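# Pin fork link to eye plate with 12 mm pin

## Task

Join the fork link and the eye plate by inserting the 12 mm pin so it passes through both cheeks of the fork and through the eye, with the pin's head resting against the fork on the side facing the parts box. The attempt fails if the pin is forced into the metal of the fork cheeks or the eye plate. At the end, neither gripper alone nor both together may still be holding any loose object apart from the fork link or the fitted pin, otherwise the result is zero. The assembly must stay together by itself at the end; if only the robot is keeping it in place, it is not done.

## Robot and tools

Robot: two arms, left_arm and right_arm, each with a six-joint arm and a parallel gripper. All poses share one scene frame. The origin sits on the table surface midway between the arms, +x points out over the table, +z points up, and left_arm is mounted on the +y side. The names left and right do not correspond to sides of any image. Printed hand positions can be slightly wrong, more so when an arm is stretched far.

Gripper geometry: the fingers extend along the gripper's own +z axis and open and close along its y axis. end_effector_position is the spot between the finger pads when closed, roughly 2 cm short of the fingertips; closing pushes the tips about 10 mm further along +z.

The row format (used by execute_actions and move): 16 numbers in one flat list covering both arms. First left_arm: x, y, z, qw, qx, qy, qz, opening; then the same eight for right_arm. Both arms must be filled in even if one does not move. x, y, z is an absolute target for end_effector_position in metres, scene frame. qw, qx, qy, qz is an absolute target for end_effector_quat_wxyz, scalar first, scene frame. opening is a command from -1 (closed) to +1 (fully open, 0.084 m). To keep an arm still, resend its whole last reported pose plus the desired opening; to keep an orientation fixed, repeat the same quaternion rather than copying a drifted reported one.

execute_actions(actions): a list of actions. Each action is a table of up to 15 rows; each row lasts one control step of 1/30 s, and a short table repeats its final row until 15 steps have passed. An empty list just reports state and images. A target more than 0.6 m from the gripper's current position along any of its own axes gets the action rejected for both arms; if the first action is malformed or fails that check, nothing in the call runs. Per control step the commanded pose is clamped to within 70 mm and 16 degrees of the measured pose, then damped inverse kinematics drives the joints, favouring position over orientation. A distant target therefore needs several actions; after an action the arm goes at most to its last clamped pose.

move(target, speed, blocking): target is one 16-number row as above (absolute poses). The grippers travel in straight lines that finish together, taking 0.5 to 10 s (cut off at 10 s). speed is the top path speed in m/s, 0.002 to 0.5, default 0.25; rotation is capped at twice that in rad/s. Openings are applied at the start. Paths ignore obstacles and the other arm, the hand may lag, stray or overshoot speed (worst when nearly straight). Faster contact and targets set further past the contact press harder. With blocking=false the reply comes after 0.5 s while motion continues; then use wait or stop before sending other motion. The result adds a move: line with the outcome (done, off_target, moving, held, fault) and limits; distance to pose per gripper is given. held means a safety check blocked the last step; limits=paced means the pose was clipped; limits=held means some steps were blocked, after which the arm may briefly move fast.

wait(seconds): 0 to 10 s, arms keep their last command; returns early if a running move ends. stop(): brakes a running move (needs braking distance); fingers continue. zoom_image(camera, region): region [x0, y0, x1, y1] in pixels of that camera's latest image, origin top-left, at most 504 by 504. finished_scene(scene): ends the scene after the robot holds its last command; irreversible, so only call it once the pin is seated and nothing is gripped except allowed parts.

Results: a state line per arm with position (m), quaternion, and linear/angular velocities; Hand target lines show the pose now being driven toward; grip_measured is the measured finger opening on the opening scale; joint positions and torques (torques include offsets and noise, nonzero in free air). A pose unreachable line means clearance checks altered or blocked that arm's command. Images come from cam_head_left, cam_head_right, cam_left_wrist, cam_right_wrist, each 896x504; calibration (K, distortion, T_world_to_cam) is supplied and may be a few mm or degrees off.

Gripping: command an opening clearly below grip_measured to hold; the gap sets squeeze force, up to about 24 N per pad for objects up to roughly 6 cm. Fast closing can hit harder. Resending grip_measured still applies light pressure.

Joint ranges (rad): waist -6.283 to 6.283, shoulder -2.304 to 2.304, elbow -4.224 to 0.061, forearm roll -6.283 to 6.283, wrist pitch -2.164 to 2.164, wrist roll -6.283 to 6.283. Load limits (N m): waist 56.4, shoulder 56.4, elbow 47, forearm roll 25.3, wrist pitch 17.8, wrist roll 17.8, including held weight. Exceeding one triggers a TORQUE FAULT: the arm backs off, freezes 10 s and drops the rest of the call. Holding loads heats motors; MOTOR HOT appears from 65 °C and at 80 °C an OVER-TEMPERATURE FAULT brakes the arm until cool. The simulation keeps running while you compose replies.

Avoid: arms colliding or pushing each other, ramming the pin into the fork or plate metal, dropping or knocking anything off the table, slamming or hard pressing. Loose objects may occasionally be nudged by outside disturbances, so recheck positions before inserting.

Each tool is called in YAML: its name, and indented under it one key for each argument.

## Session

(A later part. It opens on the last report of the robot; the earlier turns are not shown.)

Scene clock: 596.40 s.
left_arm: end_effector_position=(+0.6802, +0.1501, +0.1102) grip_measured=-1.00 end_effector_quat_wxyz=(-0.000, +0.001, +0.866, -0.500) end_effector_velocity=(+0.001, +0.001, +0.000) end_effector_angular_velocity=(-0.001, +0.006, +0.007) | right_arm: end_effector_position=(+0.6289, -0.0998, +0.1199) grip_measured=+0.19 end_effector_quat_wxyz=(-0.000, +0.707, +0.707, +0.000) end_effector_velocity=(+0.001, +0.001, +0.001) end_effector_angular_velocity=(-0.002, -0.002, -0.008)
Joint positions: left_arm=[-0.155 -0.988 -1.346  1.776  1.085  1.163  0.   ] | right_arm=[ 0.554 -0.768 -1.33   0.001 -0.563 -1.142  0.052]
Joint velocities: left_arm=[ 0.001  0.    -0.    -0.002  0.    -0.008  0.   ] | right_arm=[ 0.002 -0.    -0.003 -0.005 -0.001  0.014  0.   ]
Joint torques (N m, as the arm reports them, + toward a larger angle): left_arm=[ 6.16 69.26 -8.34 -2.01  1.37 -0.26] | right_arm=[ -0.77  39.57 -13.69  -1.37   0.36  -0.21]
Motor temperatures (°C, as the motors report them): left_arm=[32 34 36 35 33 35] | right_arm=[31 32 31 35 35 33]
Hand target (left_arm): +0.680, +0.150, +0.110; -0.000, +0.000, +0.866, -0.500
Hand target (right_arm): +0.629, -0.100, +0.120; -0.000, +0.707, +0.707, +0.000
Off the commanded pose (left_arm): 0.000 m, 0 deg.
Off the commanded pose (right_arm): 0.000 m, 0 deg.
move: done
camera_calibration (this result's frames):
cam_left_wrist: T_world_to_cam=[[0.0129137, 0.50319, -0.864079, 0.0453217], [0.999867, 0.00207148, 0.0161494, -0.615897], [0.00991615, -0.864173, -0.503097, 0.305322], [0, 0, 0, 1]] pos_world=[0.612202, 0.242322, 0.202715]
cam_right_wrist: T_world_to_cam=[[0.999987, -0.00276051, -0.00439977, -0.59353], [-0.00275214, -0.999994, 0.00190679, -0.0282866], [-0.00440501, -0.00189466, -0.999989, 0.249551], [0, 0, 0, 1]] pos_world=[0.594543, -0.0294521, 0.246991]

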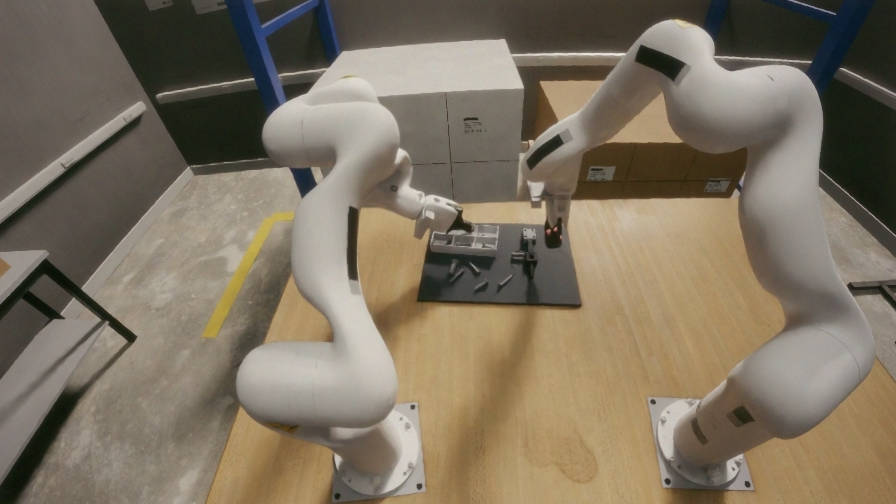

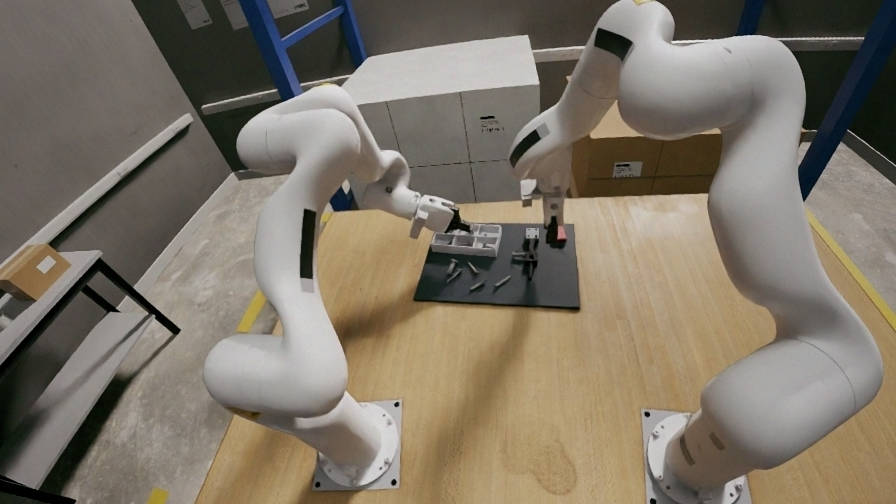

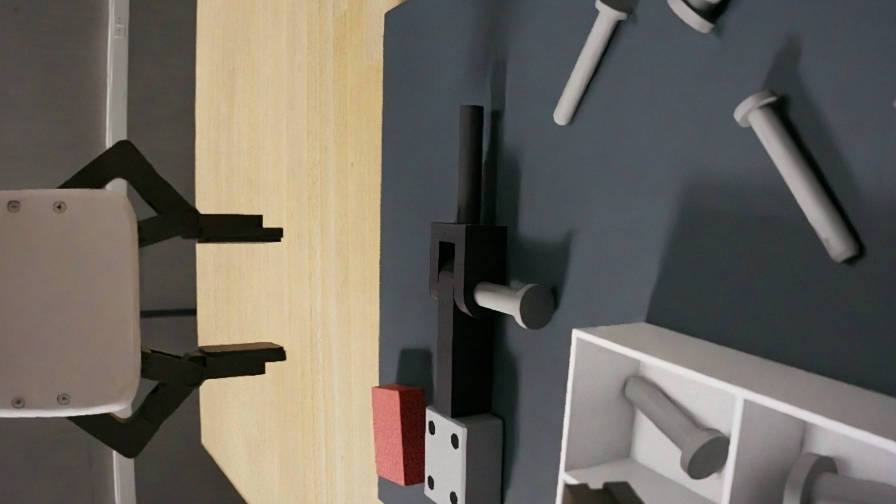

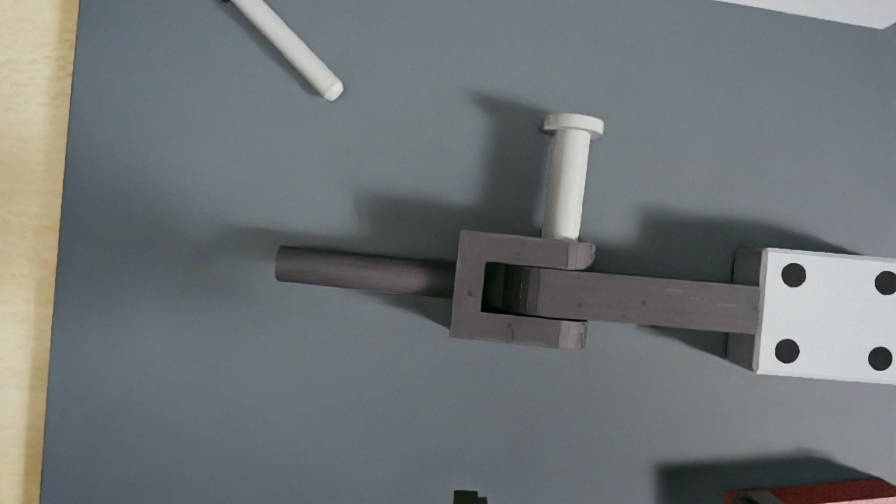

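move:
  target: [0.62,0.12,0.13,0.212,0.675,0.675,-0.212,-1,0.563,-0.037,0.09,0,0.04,0.999,0,0.2]

move:
  target: [0.62,0.12,0.13,0.212,0.675,0.675,-0.212,-1,0.563,-0.037,0.034,0,0.04,0.999,0,0.2]
  speed: 0.1

move:
  target: [0.62,0.12,0.13,0.212,0.675,0.675,-0.212,-1,0.563,-0.037,0.034,0,0.04,0.999,0,-1]

move:
  target: [0.62,0.06,0.09,0.212,0.675,0.675,-0.212,-1,0.557,-0.0365,0.036,0,0.04,0.999,0,-1]
  speed: 0.02

move:
  target: [0.625,0.025,0.047,0.212,0.675,0.675,-0.212,-1,0.557,-0.0365,0.036,0,0.04,0.999,0,-1]
  speed: 0.04

move:
  target: [0.625,0.0155,0.047,0.212,0.675,0.675,-0.212,-1,0.557,-0.0365,0.036,0,0.04,0.999,0,-1]
  speed: 0.004

Scene clock: 603.73 s.
left_arm: end_effector_position=(+0.6198, +0.1199, +0.1298) grip_measured=-1.00 end_effector_quat_wxyz=(+0.212, +0.674, +0.675, -0.212) end_effector_velocity=(+0.000, -0.000, +0.001) end_effector_angular_velocity=(-0.001, -0.010, -0.004) | right_arm: end_effector_position=(+0.5630, -0.0373, +0.0902) grip_measured=+0.19 end_effector_quat_wxyz=(+0.000, +0.040, +0.999, -0.000) end_effector_velocity=(+0.001, +0.000, +0.000) end_effector_angular_velocity=(+0.003, +0.000, +0.007)
Joint positions: left_arm=[-0.337 -0.711 -1.126  1.971  0.657  2.434  0.   ] | right_arm=[ 0.697 -0.764 -1.237 -0.002 -0.473 -2.486  0.052]
Joint velocities: left_arm=[-0.001  0.004  0.004 -0.009 -0.004  0.016  0.   ] | right_arm=[-0.001  0.    -0.001  0.005  0.    -0.012 -0.   ]
Joint torques (N m, as the arm reports them, + toward a larger angle): left_arm=[ 7.2  61.93 -9.63 -1.33  0.89 -0.34] | right_arm=[  0.79  40.33 -14.61  -2.09   0.54  -0.19]
Motor temperatures (°C, as the motors report them): left_arm=[32 34 36 35 33 35] | right_arm=[31 32 31 35 35 33]
Hand target (left_arm): +0.620, +0.120, +0.130; +0.212, +0.674, +0.675, -0.212
Hand target (right_arm): +0.563, -0.037, +0.090; +0.000, +0.040, +0.999, -0.000
Off the commanded pose (left_arm): 0.000 m, 0 deg.
Off the commanded pose (right_arm): 0.000 m, 0 deg.
move: done
camera_calibration (this result's frames):
cam_left_wrist: T_world_to_cam=[[0.999931, -0.00697374, 0.00948272, -0.585717], [-0.0111846, -0.813998, 0.58076, 0.0954929], [0.00366885, -0.580826, -0.814019, 0.299902], [0, 0, 0, 1]] pos_world=[0.585644, 0.247838, 0.194222]
cam_right_wrist: T_world_to_cam=[[0.0843429, 0.996425, -0.00482434, 0.0251765], [0.996434, -0.0843294, 0.00293331, -0.494392], [0.00251599, -0.00505454, -0.999984, 0.215642], [0, 0, 0, 1]] pos_world=[0.489963, -0.0656883, 0.21721]

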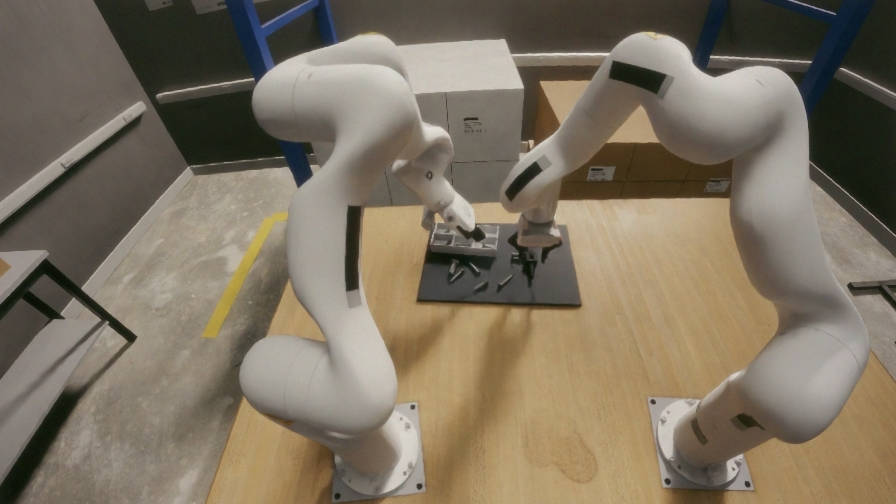

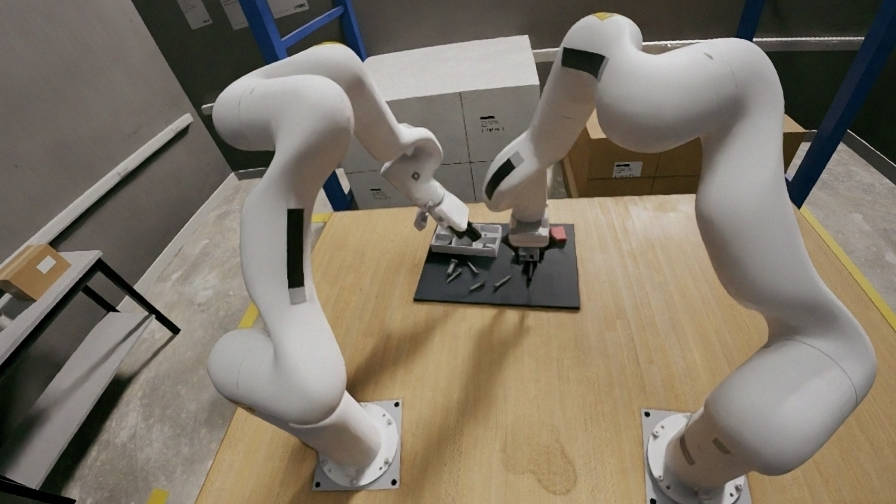

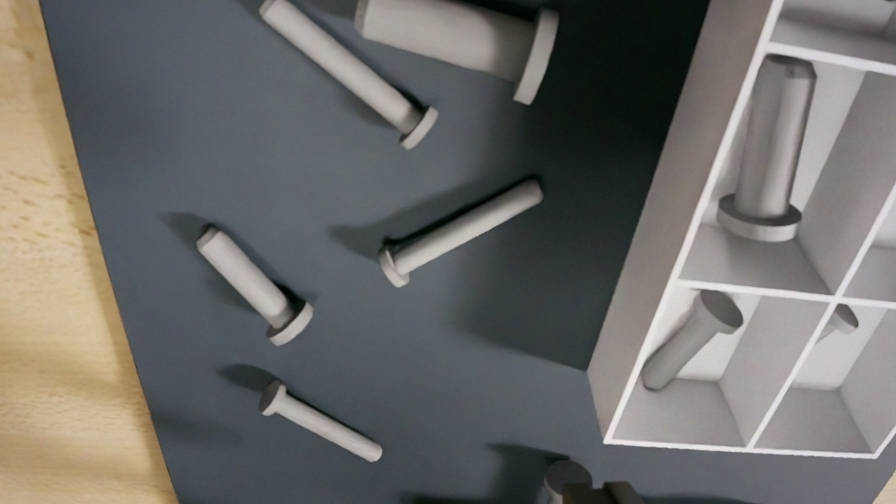

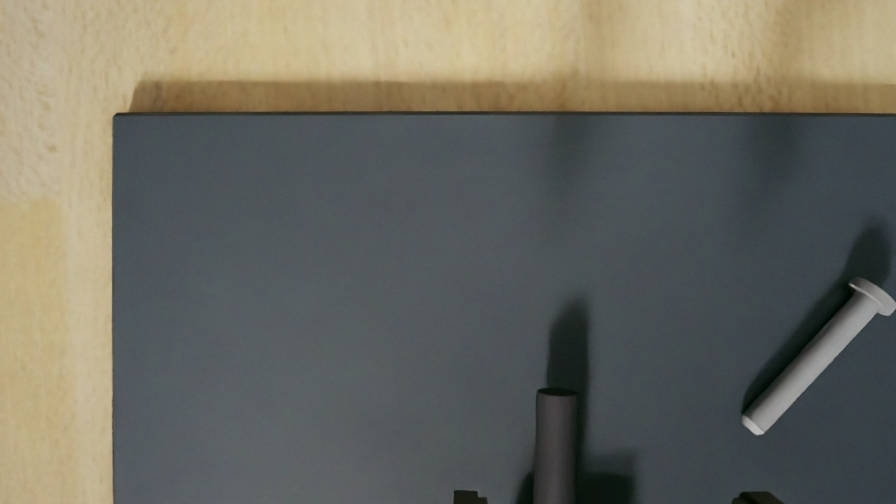

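Scene clock: 604.77 s.
left_arm: end_effector_position=(+0.6200, +0.1200, +0.1300) grip_measured=-1.00 end_effector_quat_wxyz=(+0.212, +0.675, +0.675, -0.212) end_effector_velocity=(+0.000, +0.000, +0.000) end_effector_angular_velocity=(-0.001, +0.001, +0.002) | right_arm: end_effector_position=(+0.5629, -0.0371, +0.0343) grip_measured=+0.19 end_effector_quat_wxyz=(+0.000, +0.040, +0.999, +0.000) end_effector_velocity=(-0.000, +0.000, -0.002) end_effector_angular_velocity=(-0.000, +0.001, +0.000)
Joint positions: left_arm=[-0.337 -0.711 -1.127  1.973  0.658  2.433  0.   ] | right_arm=[ 0.697 -0.867 -1.255 -0.    -0.388 -2.488  0.052]
Joint velocities: left_arm=[ 0.001 -0.    -0.    -0.001  0.001 -0.     0.   ] | right_arm=[ 0.001 -0.004 -0.001  0.001  0.002 -0.     0.   ]
Joint torques (N m, as the arm reports them, + toward a larger angle): left_arm=[ 7.35 61.83 -9.49 -1.65  0.91 -0.27] | right_arm=[ -1.62  41.81 -11.87  -1.37   0.22  -0.35]
Motor temperatures (°C, as the motors report them): left_arm=[32 34 36 35 33 35] | right_arm=[31 32 31 35 35 33]
Hand target (left_arm): +0.620, +0.120, +0.130; +0.212, +0.675, +0.675, -0.212
Hand target (right_arm): +0.563, -0.037, +0.034; +0.000, +0.040, +0.999, -0.000
Off the commanded pose (left_arm): 0.000 m, 0 deg.
Off the commanded pose (right_arm): 0.000 m, 0 deg.
move: done
camera_calibration (this result's frames):
cam_left_wrist: T_world_to_cam=[[0.999921, -0.00801573, 0.00968547, -0.585841], [-0.0121502, -0.814058, 0.580656, 0.0960739], [0.00323015, -0.580728, -0.814091, 0.300403], [0, 0, 0, 1]] pos_world=[0.585992, 0.247966, 0.194444]
cam_right_wrist: T_world_to_cam=[[0.0837005, 0.996482, -0.00412643, 0.0250913], [0.996488, -0.083689, 0.00288487, -0.494124], [0.00252938, -0.0043534, -0.999987, 0.159843], [0, 0, 0, 1]] pos_world=[0.489884, -0.0656599, 0.16137]

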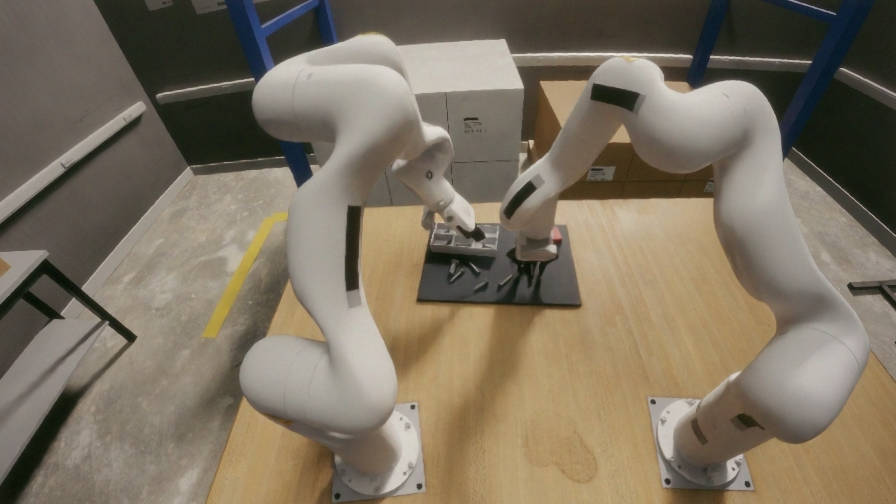

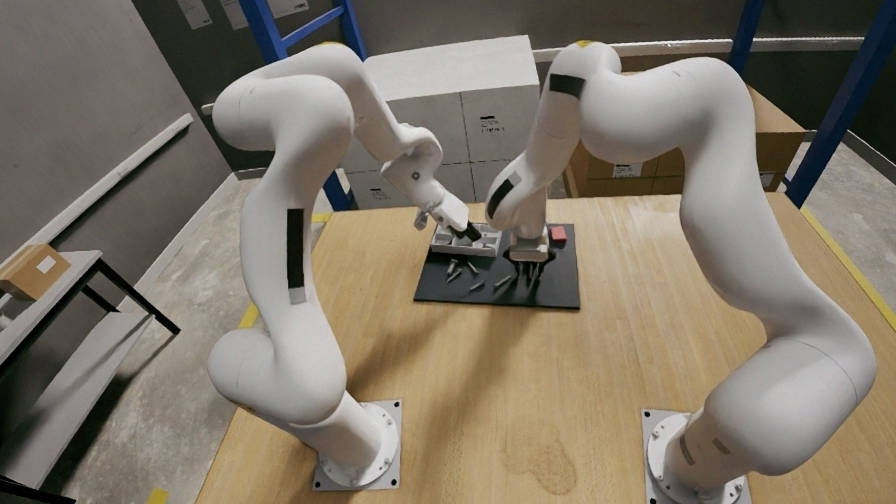

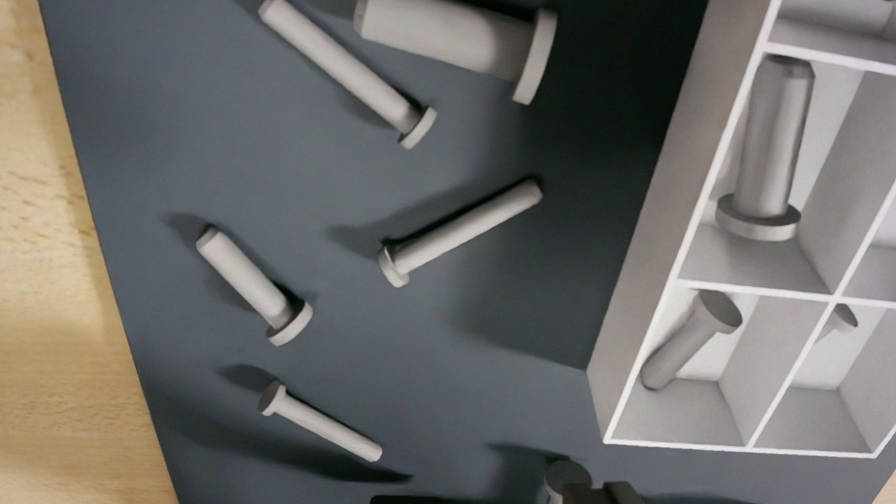

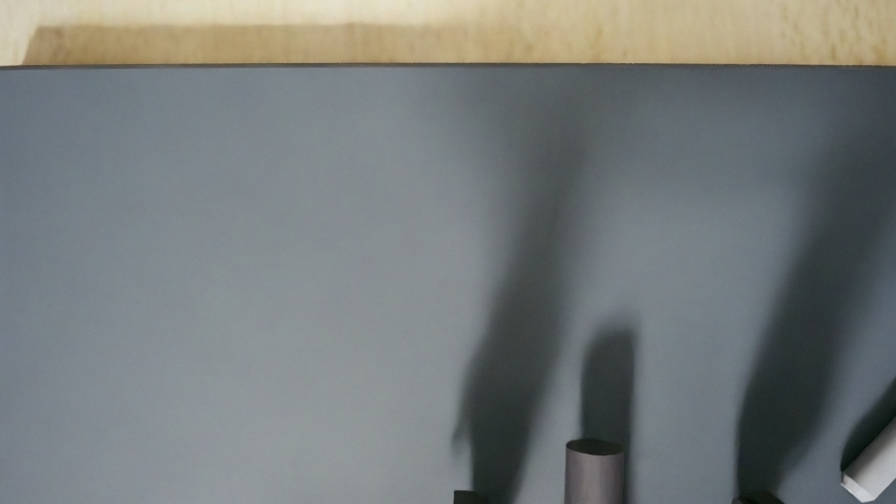

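Scene clock: 605.47 s.
left_arm: end_effector_position=(+0.6200, +0.1200, +0.1300) grip_measured=-1.00 end_effector_quat_wxyz=(+0.212, +0.675, +0.675, -0.212) end_effector_velocity=(+0.000, -0.000, +0.000) end_effector_angular_velocity=(-0.001, +0.000, +0.001) | right_arm: end_effector_position=(+0.5627, -0.0387, +0.0339) grip_measured=-0.73 end_effector_quat_wxyz=(-0.002, +0.041, +0.999, -0.001) end_effector_velocity=(+0.000, +0.000, +0.000) end_effector_angular_velocity=(-0.000, +0.002, -0.002)
Joint positions: left_arm=[-0.337 -0.711 -1.127  1.973  0.658  2.433  0.   ] | right_arm=[ 0.695 -0.868 -1.255 -0.    -0.391 -2.488  0.012]
Joint velocities: left_arm=[-0.     0.     0.    -0.001  0.     0.     0.   ] | right_arm=[-0.001 -0.001 -0.002  0.002 -0.003 -0.     0.   ]
Joint torques (N m, as the arm reports them, + toward a larger angle): left_arm=[ 6.02 61.87 -9.34 -1.47  0.83 -0.28] | right_arm=[ 20.91  36.98 -19.51   3.07   4.39  -0.71]
Motor temperatures (°C, as the motors report them): left_arm=[32 34 36 35 33 35] | right_arm=[31 32 31 35 35 33]
Hand target (left_arm): +0.620, +0.120, +0.130; +0.212, +0.675, +0.675, -0.212
Hand target (right_arm): +0.563, -0.037, +0.034; -0.000, +0.040, +0.999, -0.000
Off the commanded pose (left_arm): 0.000 m, 0 deg.
Off the commanded pose (right_arm): 0.002 m, 0 deg.
move: done
camera_calibration (this result's frames):
cam_left_wrist: T_world_to_cam=[[0.999921, -0.00801821, 0.0096864, -0.585842], [-0.0121527, -0.814059, 0.580655, 0.0960759], [0.00322949, -0.580727, -0.814092, 0.300404], [0, 0, 0, 1]] pos_world=[0.585993, 0.247967, 0.194444]
cam_right_wrist: T_world_to_cam=[[0.0854513, 0.996321, -0.00658846, 0.0257676], [0.996342, -0.0854556, -0.000375804, -0.493875], [-0.000937442, -0.00653225, -0.999978, 0.161242], [0, 0, 0, 1]] pos_world=[0.490017, -0.0668239, 0.161223]

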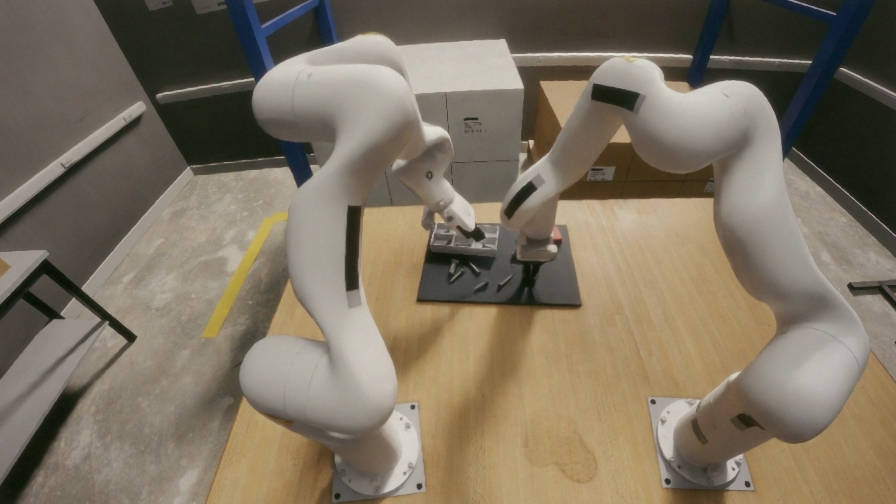

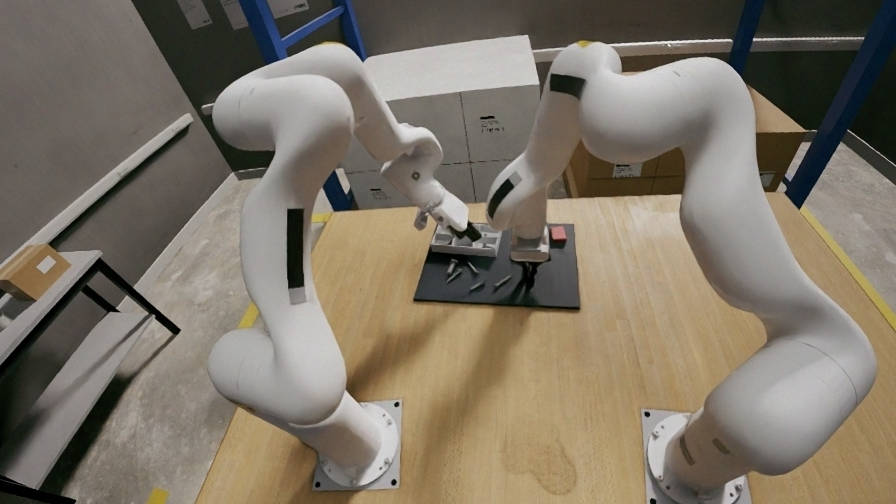

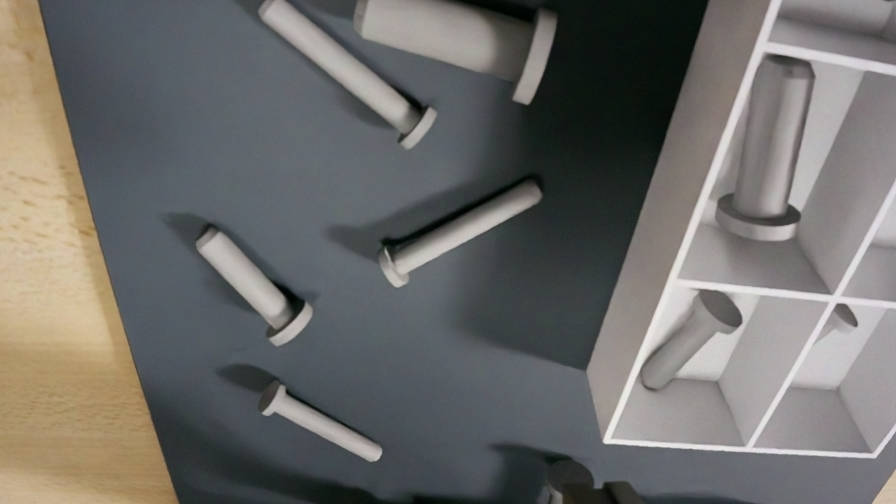

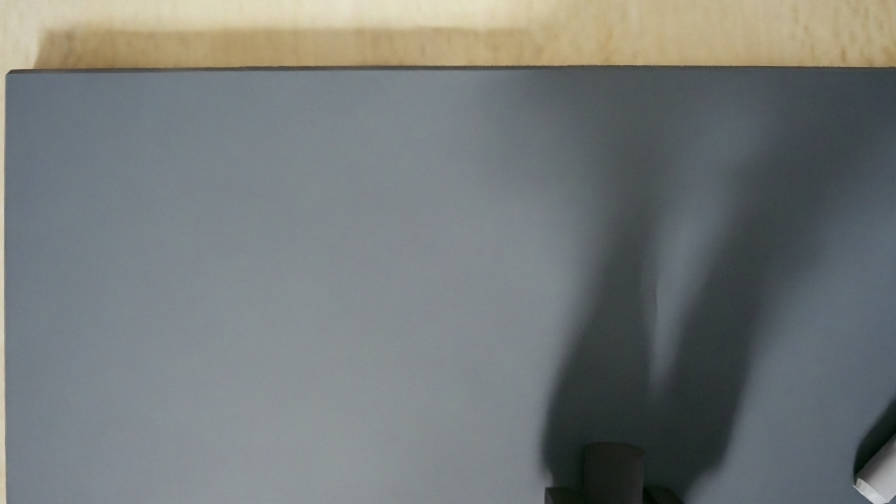

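Scene clock: 609.37 s.
left_arm: end_effector_position=(+0.6202, +0.0602, +0.0902) grip_measured=-1.00 end_effector_quat_wxyz=(+0.212, +0.675, +0.675, -0.212) end_effector_velocity=(+0.000, -0.001, -0.001) end_effector_angular_velocity=(-0.001, -0.000, +0.000) | right_arm: end_effector_position=(+0.5579, -0.0381, +0.0359) grip_measured=-0.73 end_effector_quat_wxyz=(-0.000, +0.042, +0.999, -0.000) end_effector_velocity=(+0.000, +0.000, +0.000) end_effector_angular_velocity=(+0.001, -0.001, -0.002)
Joint positions: left_arm=[-0.439 -0.811 -1.184  1.841  0.607  2.479  0.   ] | right_arm=[ 0.7   -0.856 -1.238 -0.    -0.383 -2.482  0.012]
Joint velocities: left_arm=[-0.001 -0.002 -0.002 -0.003 -0.     0.001  0.   ] | right_arm=[-0.     0.001 -0.     0.     0.001  0.001  0.   ]
Joint torques (N m, as the arm reports them, + toward a larger angle): left_arm=[ 6.73 64.58 -8.61 -1.55  0.97 -0.3 ] | right_arm=[ 23.7   49.15 -19.28   3.31   2.53  -0.62]
Motor temperatures (°C, as the motors report them): left_arm=[32 34 36 35 33 35] | right_arm=[31 32 31 35 35 33]
Hand target (left_arm): +0.620, +0.060, +0.090; +0.212, +0.675, +0.675, -0.212
Hand target (right_arm): +0.557, -0.037, +0.036; +0.000, +0.040, +0.999, -0.000
Off the commanded pose (left_arm): 0.000 m, 0 deg.
Off the commanded pose (right_arm): 0.002 m, 0 deg.
move: done
camera_calibration (this result's frames):
cam_left_wrist: T_world_to_cam=[[0.999922, -0.00798333, 0.00959971, -0.586168], [-0.0120738, -0.8141, 0.580599, 0.0704808], [0.00318001, -0.58067, -0.814133, 0.233258], [0, 0, 0, 1]] pos_world=[0.586232, 0.188144, 0.154609]
cam_right_wrist: T_world_to_cam=[[0.0866643, 0.996228, -0.00447155, 0.0248953], [0.996236, -0.0866548, 0.00227289, -0.489166], [0.00187683, -0.0046517, -0.999987, 0.161802], [0, 0, 0, 1]] pos_world=[0.484864, -0.0664374, 0.163023]

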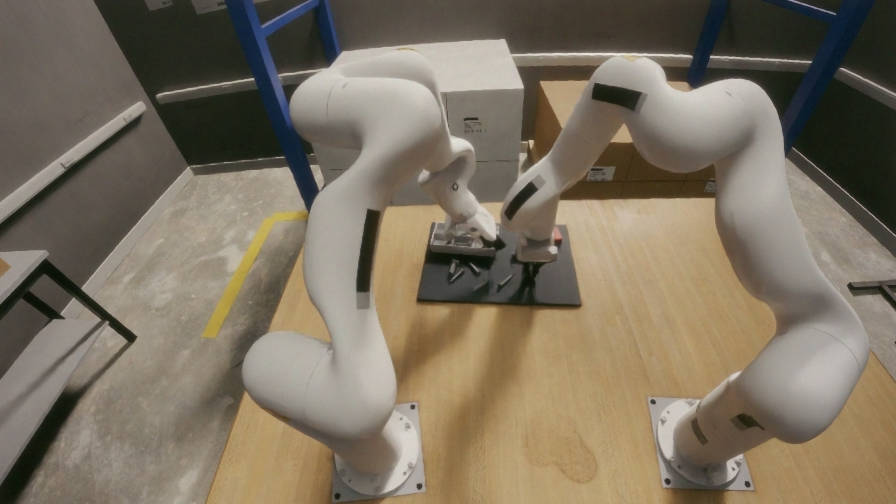

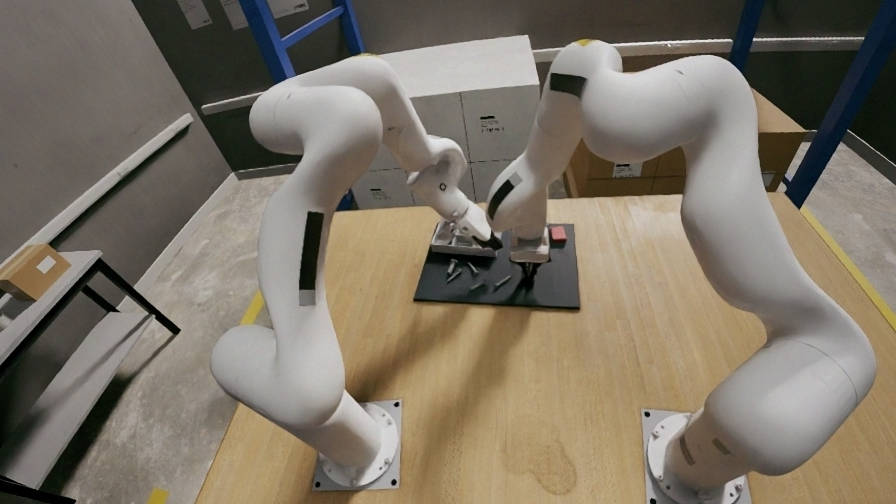

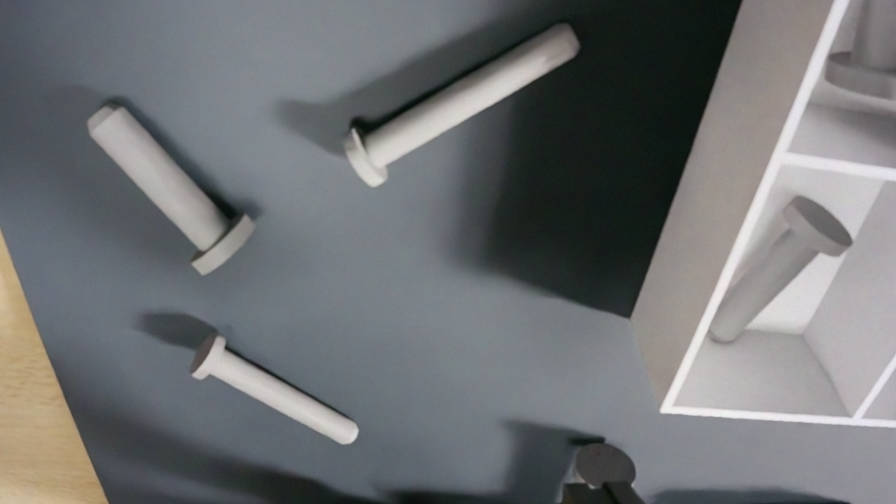

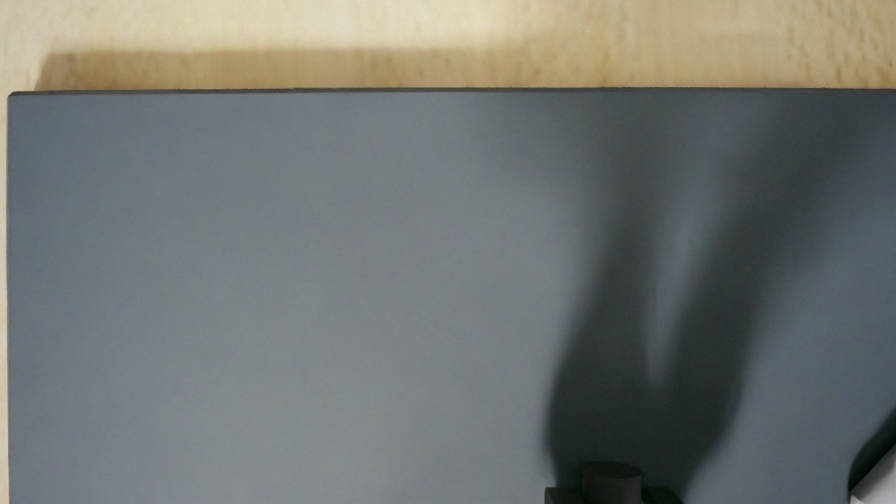

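Scene clock: 611.13 s.
left_arm: end_effector_position=(+0.6252, +0.0251, +0.0472) grip_measured=-1.00 end_effector_quat_wxyz=(+0.212, +0.675, +0.675, -0.212) end_effector_velocity=(+0.000, -0.002, -0.001) end_effector_angular_velocity=(+0.000, -0.001, -0.001) | right_arm: end_effector_position=(+0.5580, -0.0381, +0.0360) grip_measured=-0.73 end_effector_quat_wxyz=(-0.000, +0.042, +0.999, -0.000) end_effector_velocity=(+0.001, -0.001, -0.000) end_effector_angular_velocity=(-0.001, -0.000, -0.000)
Joint positions: left_arm=[-0.493 -0.921 -1.258  1.744  0.58   2.534  0.   ] | right_arm=[ 0.7   -0.856 -1.238 -0.    -0.383 -2.482  0.012]
Joint velocities: left_arm=[-0.003 -0.003 -0.003 -0.003 -0.002  0.002  0.   ] | right_arm=[-0.002 -0.    -0.    -0.002  0.     0.    -0.   ]
Joint torques (N m, as the arm reports them, + toward a larger angle): left_arm=[ 8.13 68.48 -8.24 -1.44  0.79 -0.23] | right_arm=[ 22.2   50.29 -20.39   3.81   3.01  -0.77]
Motor temperatures (°C, as the motors report them): left_arm=[32 34 36 35 33 35] | right_arm=[31 32 31 35 35 33]
Hand target (left_arm): +0.625, +0.025, +0.047; +0.212, +0.675, +0.675, -0.212
Hand target (right_arm): +0.557, -0.037, +0.036; +0.000, +0.040, +0.999, -0.000
Off the commanded pose (left_arm): 0.000 m, 0 deg.
Off the commanded pose (right_arm): 0.002 m, 0 deg.
move: done
camera_calibration (this result's frames):
cam_left_wrist: T_world_to_cam=[[0.999921, -0.00798237, 0.00972791, -0.591009], [-0.0121474, -0.814093, 0.580607, 0.0669716], [0.00328481, -0.580679, -0.814126, 0.177869], [0, 0, 0, 1]] pos_world=[0.591191, 0.153088, 0.111673]
cam_right_wrist: T_world_to_cam=[[0.0866889, 0.996226, -0.00430378, 0.0248234], [0.996233, -0.0866789, 0.00247396, -0.489235], [0.00209158, -0.00450203, -0.999988, 0.161722], [0, 0, 0, 1]] pos_world=[0.484902, -0.066408, 0.163037]

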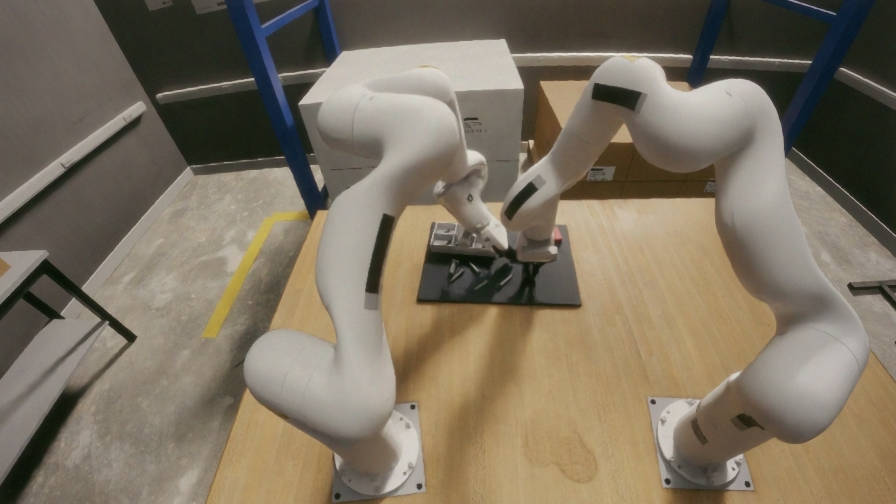

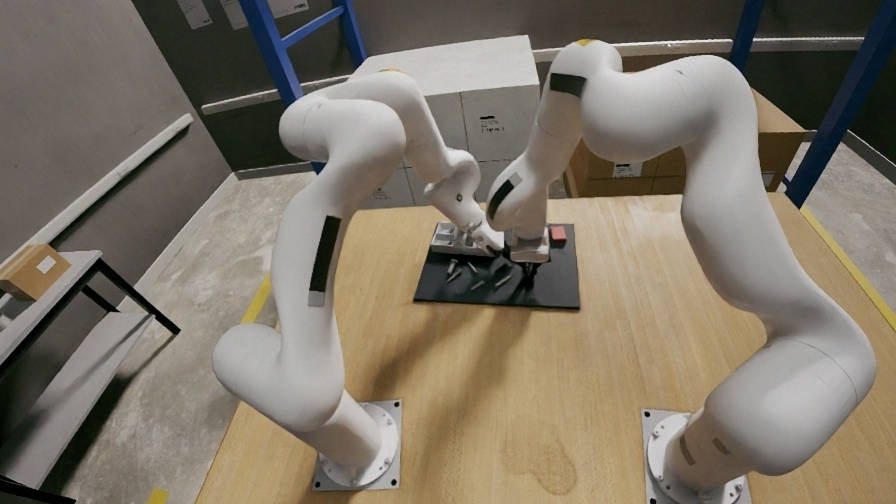

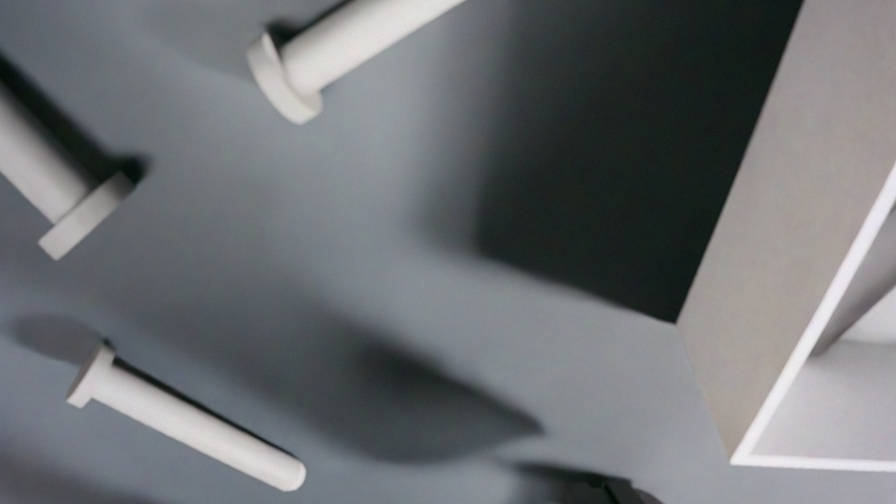

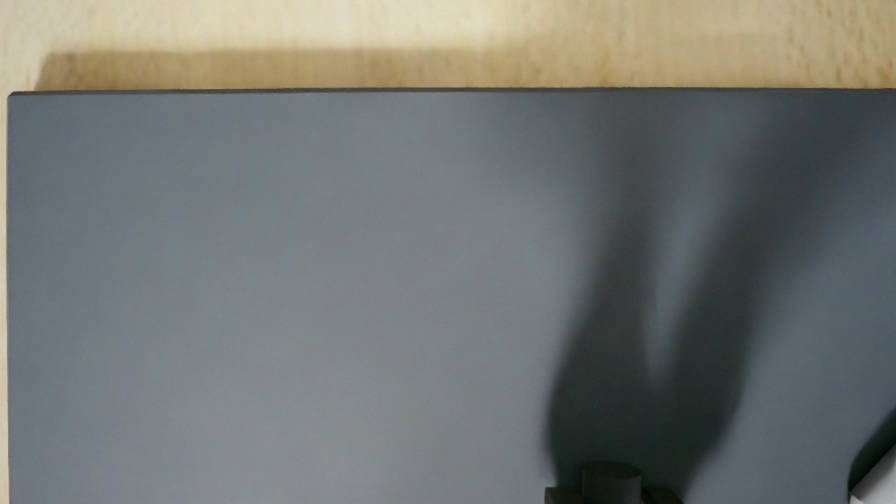

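Scene clock: 613.77 s.
left_arm: end_effector_position=(+0.6244, +0.0153, +0.0470) grip_measured=-1.00 end_effector_quat_wxyz=(+0.212, +0.675, +0.674, -0.213) end_effector_velocity=(-0.001, -0.002, -0.000) end_effector_angular_velocity=(-0.001, +0.001, -0.002) | right_arm: end_effector_position=(+0.5579, -0.0380, +0.0359) grip_measured=-0.73 end_effector_quat_wxyz=(-0.000, +0.042, +0.999, -0.000) end_effector_velocity=(+0.001, +0.000, +0.000) end_effector_angular_velocity=(+0.001, -0.001, +0.001)
Joint positions: left_arm=[-0.509 -0.926 -1.268  1.739  0.578  2.524  0.   ] | right_arm=[ 0.7   -0.856 -1.238 -0.    -0.383 -2.482  0.012]
Joint velocities: left_arm=[-0.002 -0.001 -0.001 -0.     0.001 -0.001  0.   ] | right_arm=[-0.    -0.001 -0.002 -0.001  0.001 -0.     0.   ]
Joint torques (N m, as the arm reports them, + toward a larger angle): left_arm=[  4.86  60.96 -13.25  -4.19  -0.95  -0.1 ] | right_arm=[ 22.28  51.17 -20.85   2.44   2.69  -0.79]
Motor temperatures (°C, as the motors report them): left_arm=[32 34 36 35 33 35] | right_arm=[31 32 31 35 35 33]
Hand target (left_arm): +0.625, +0.016, +0.047; +0.212, +0.675, +0.675, -0.212
Hand target (right_arm): +0.557, -0.037, +0.036; +0.000, +0.040, +0.999, -0.000
Off the commanded pose (left_arm): 0.001 m, 0 deg.
Off the commanded pose (right_arm): 0.002 m, 0 deg.
move: done
camera_calibration (this result's frames):
cam_left_wrist: T_world_to_cam=[[0.999925, -0.00901983, 0.00833688, -0.590167], [-0.0121863, -0.813372, 0.581616, 0.0590141], [0.00153491, -0.581674, -0.813421, 0.173089], [0, 0, 0, 1]] pos_world=[0.590576, 0.143358, 0.111391]
cam_right_wrist: T_world_to_cam=[[0.0866198, 0.996232, -0.00431021, 0.0248298], [0.996239, -0.0866098, 0.00246691, -0.489196], [0.00208431, -0.00450769, -0.999988, 0.161703], [0, 0, 0, 1]] pos_world=[0.484868, -0.0663765, 0.163015]

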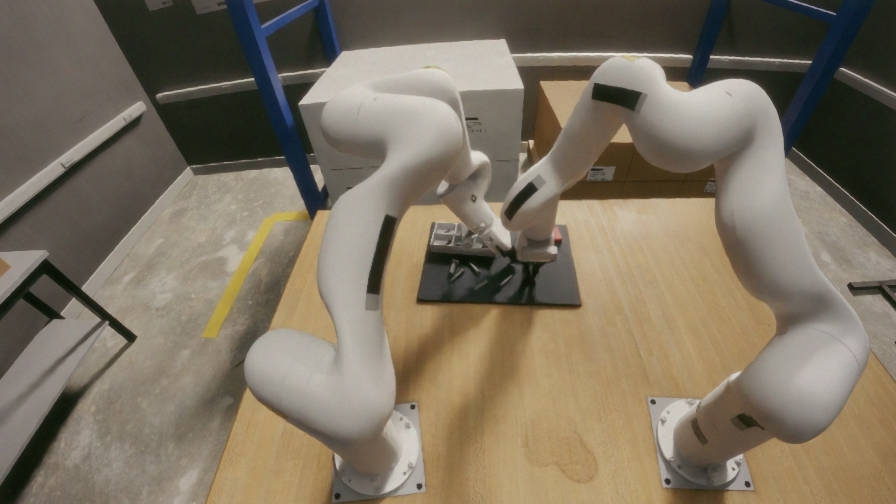

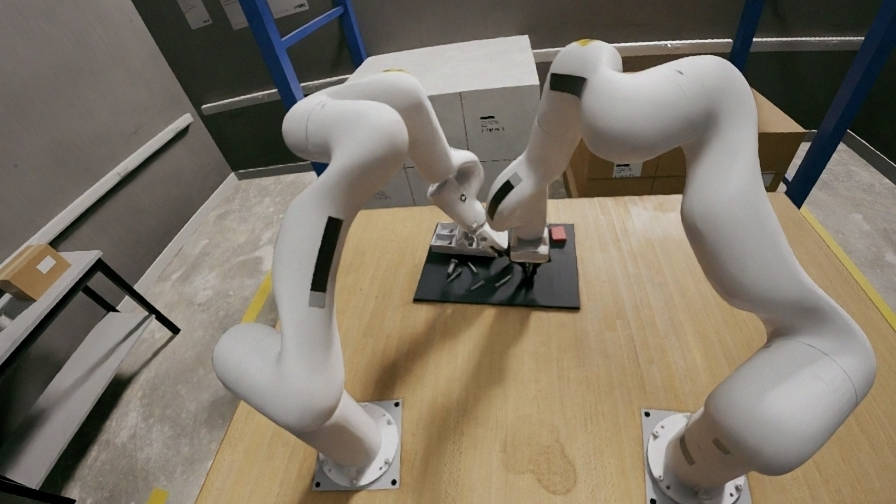

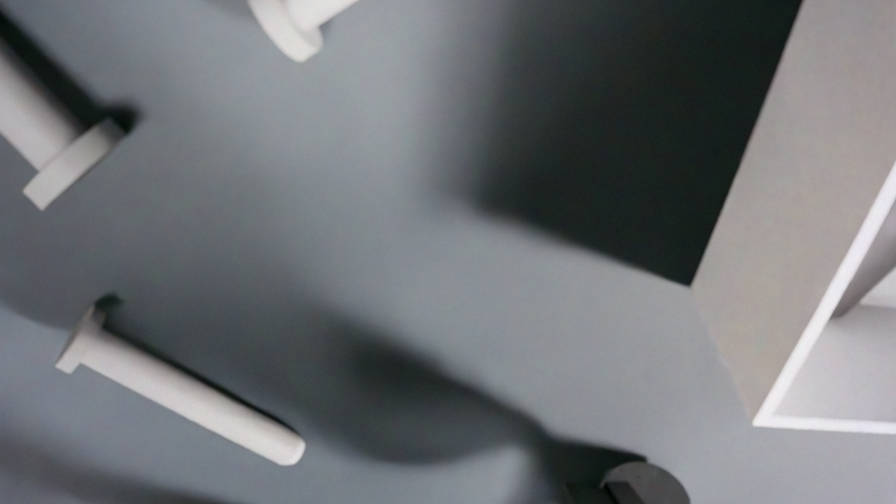

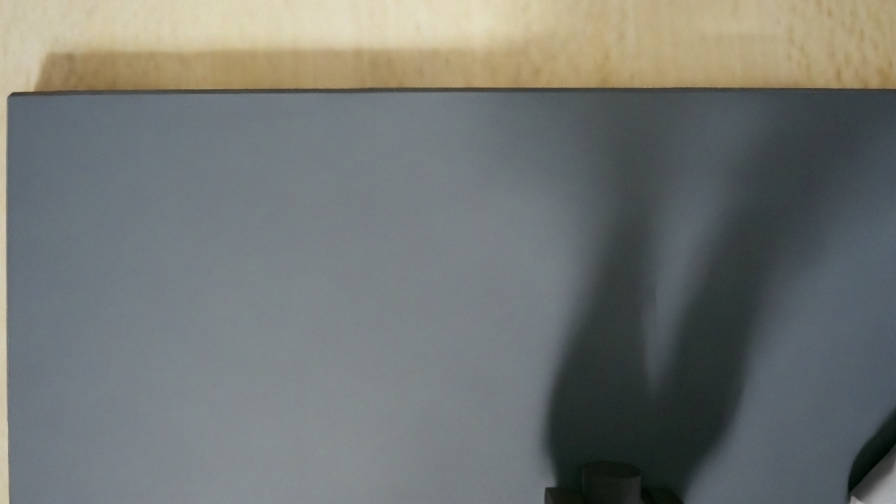

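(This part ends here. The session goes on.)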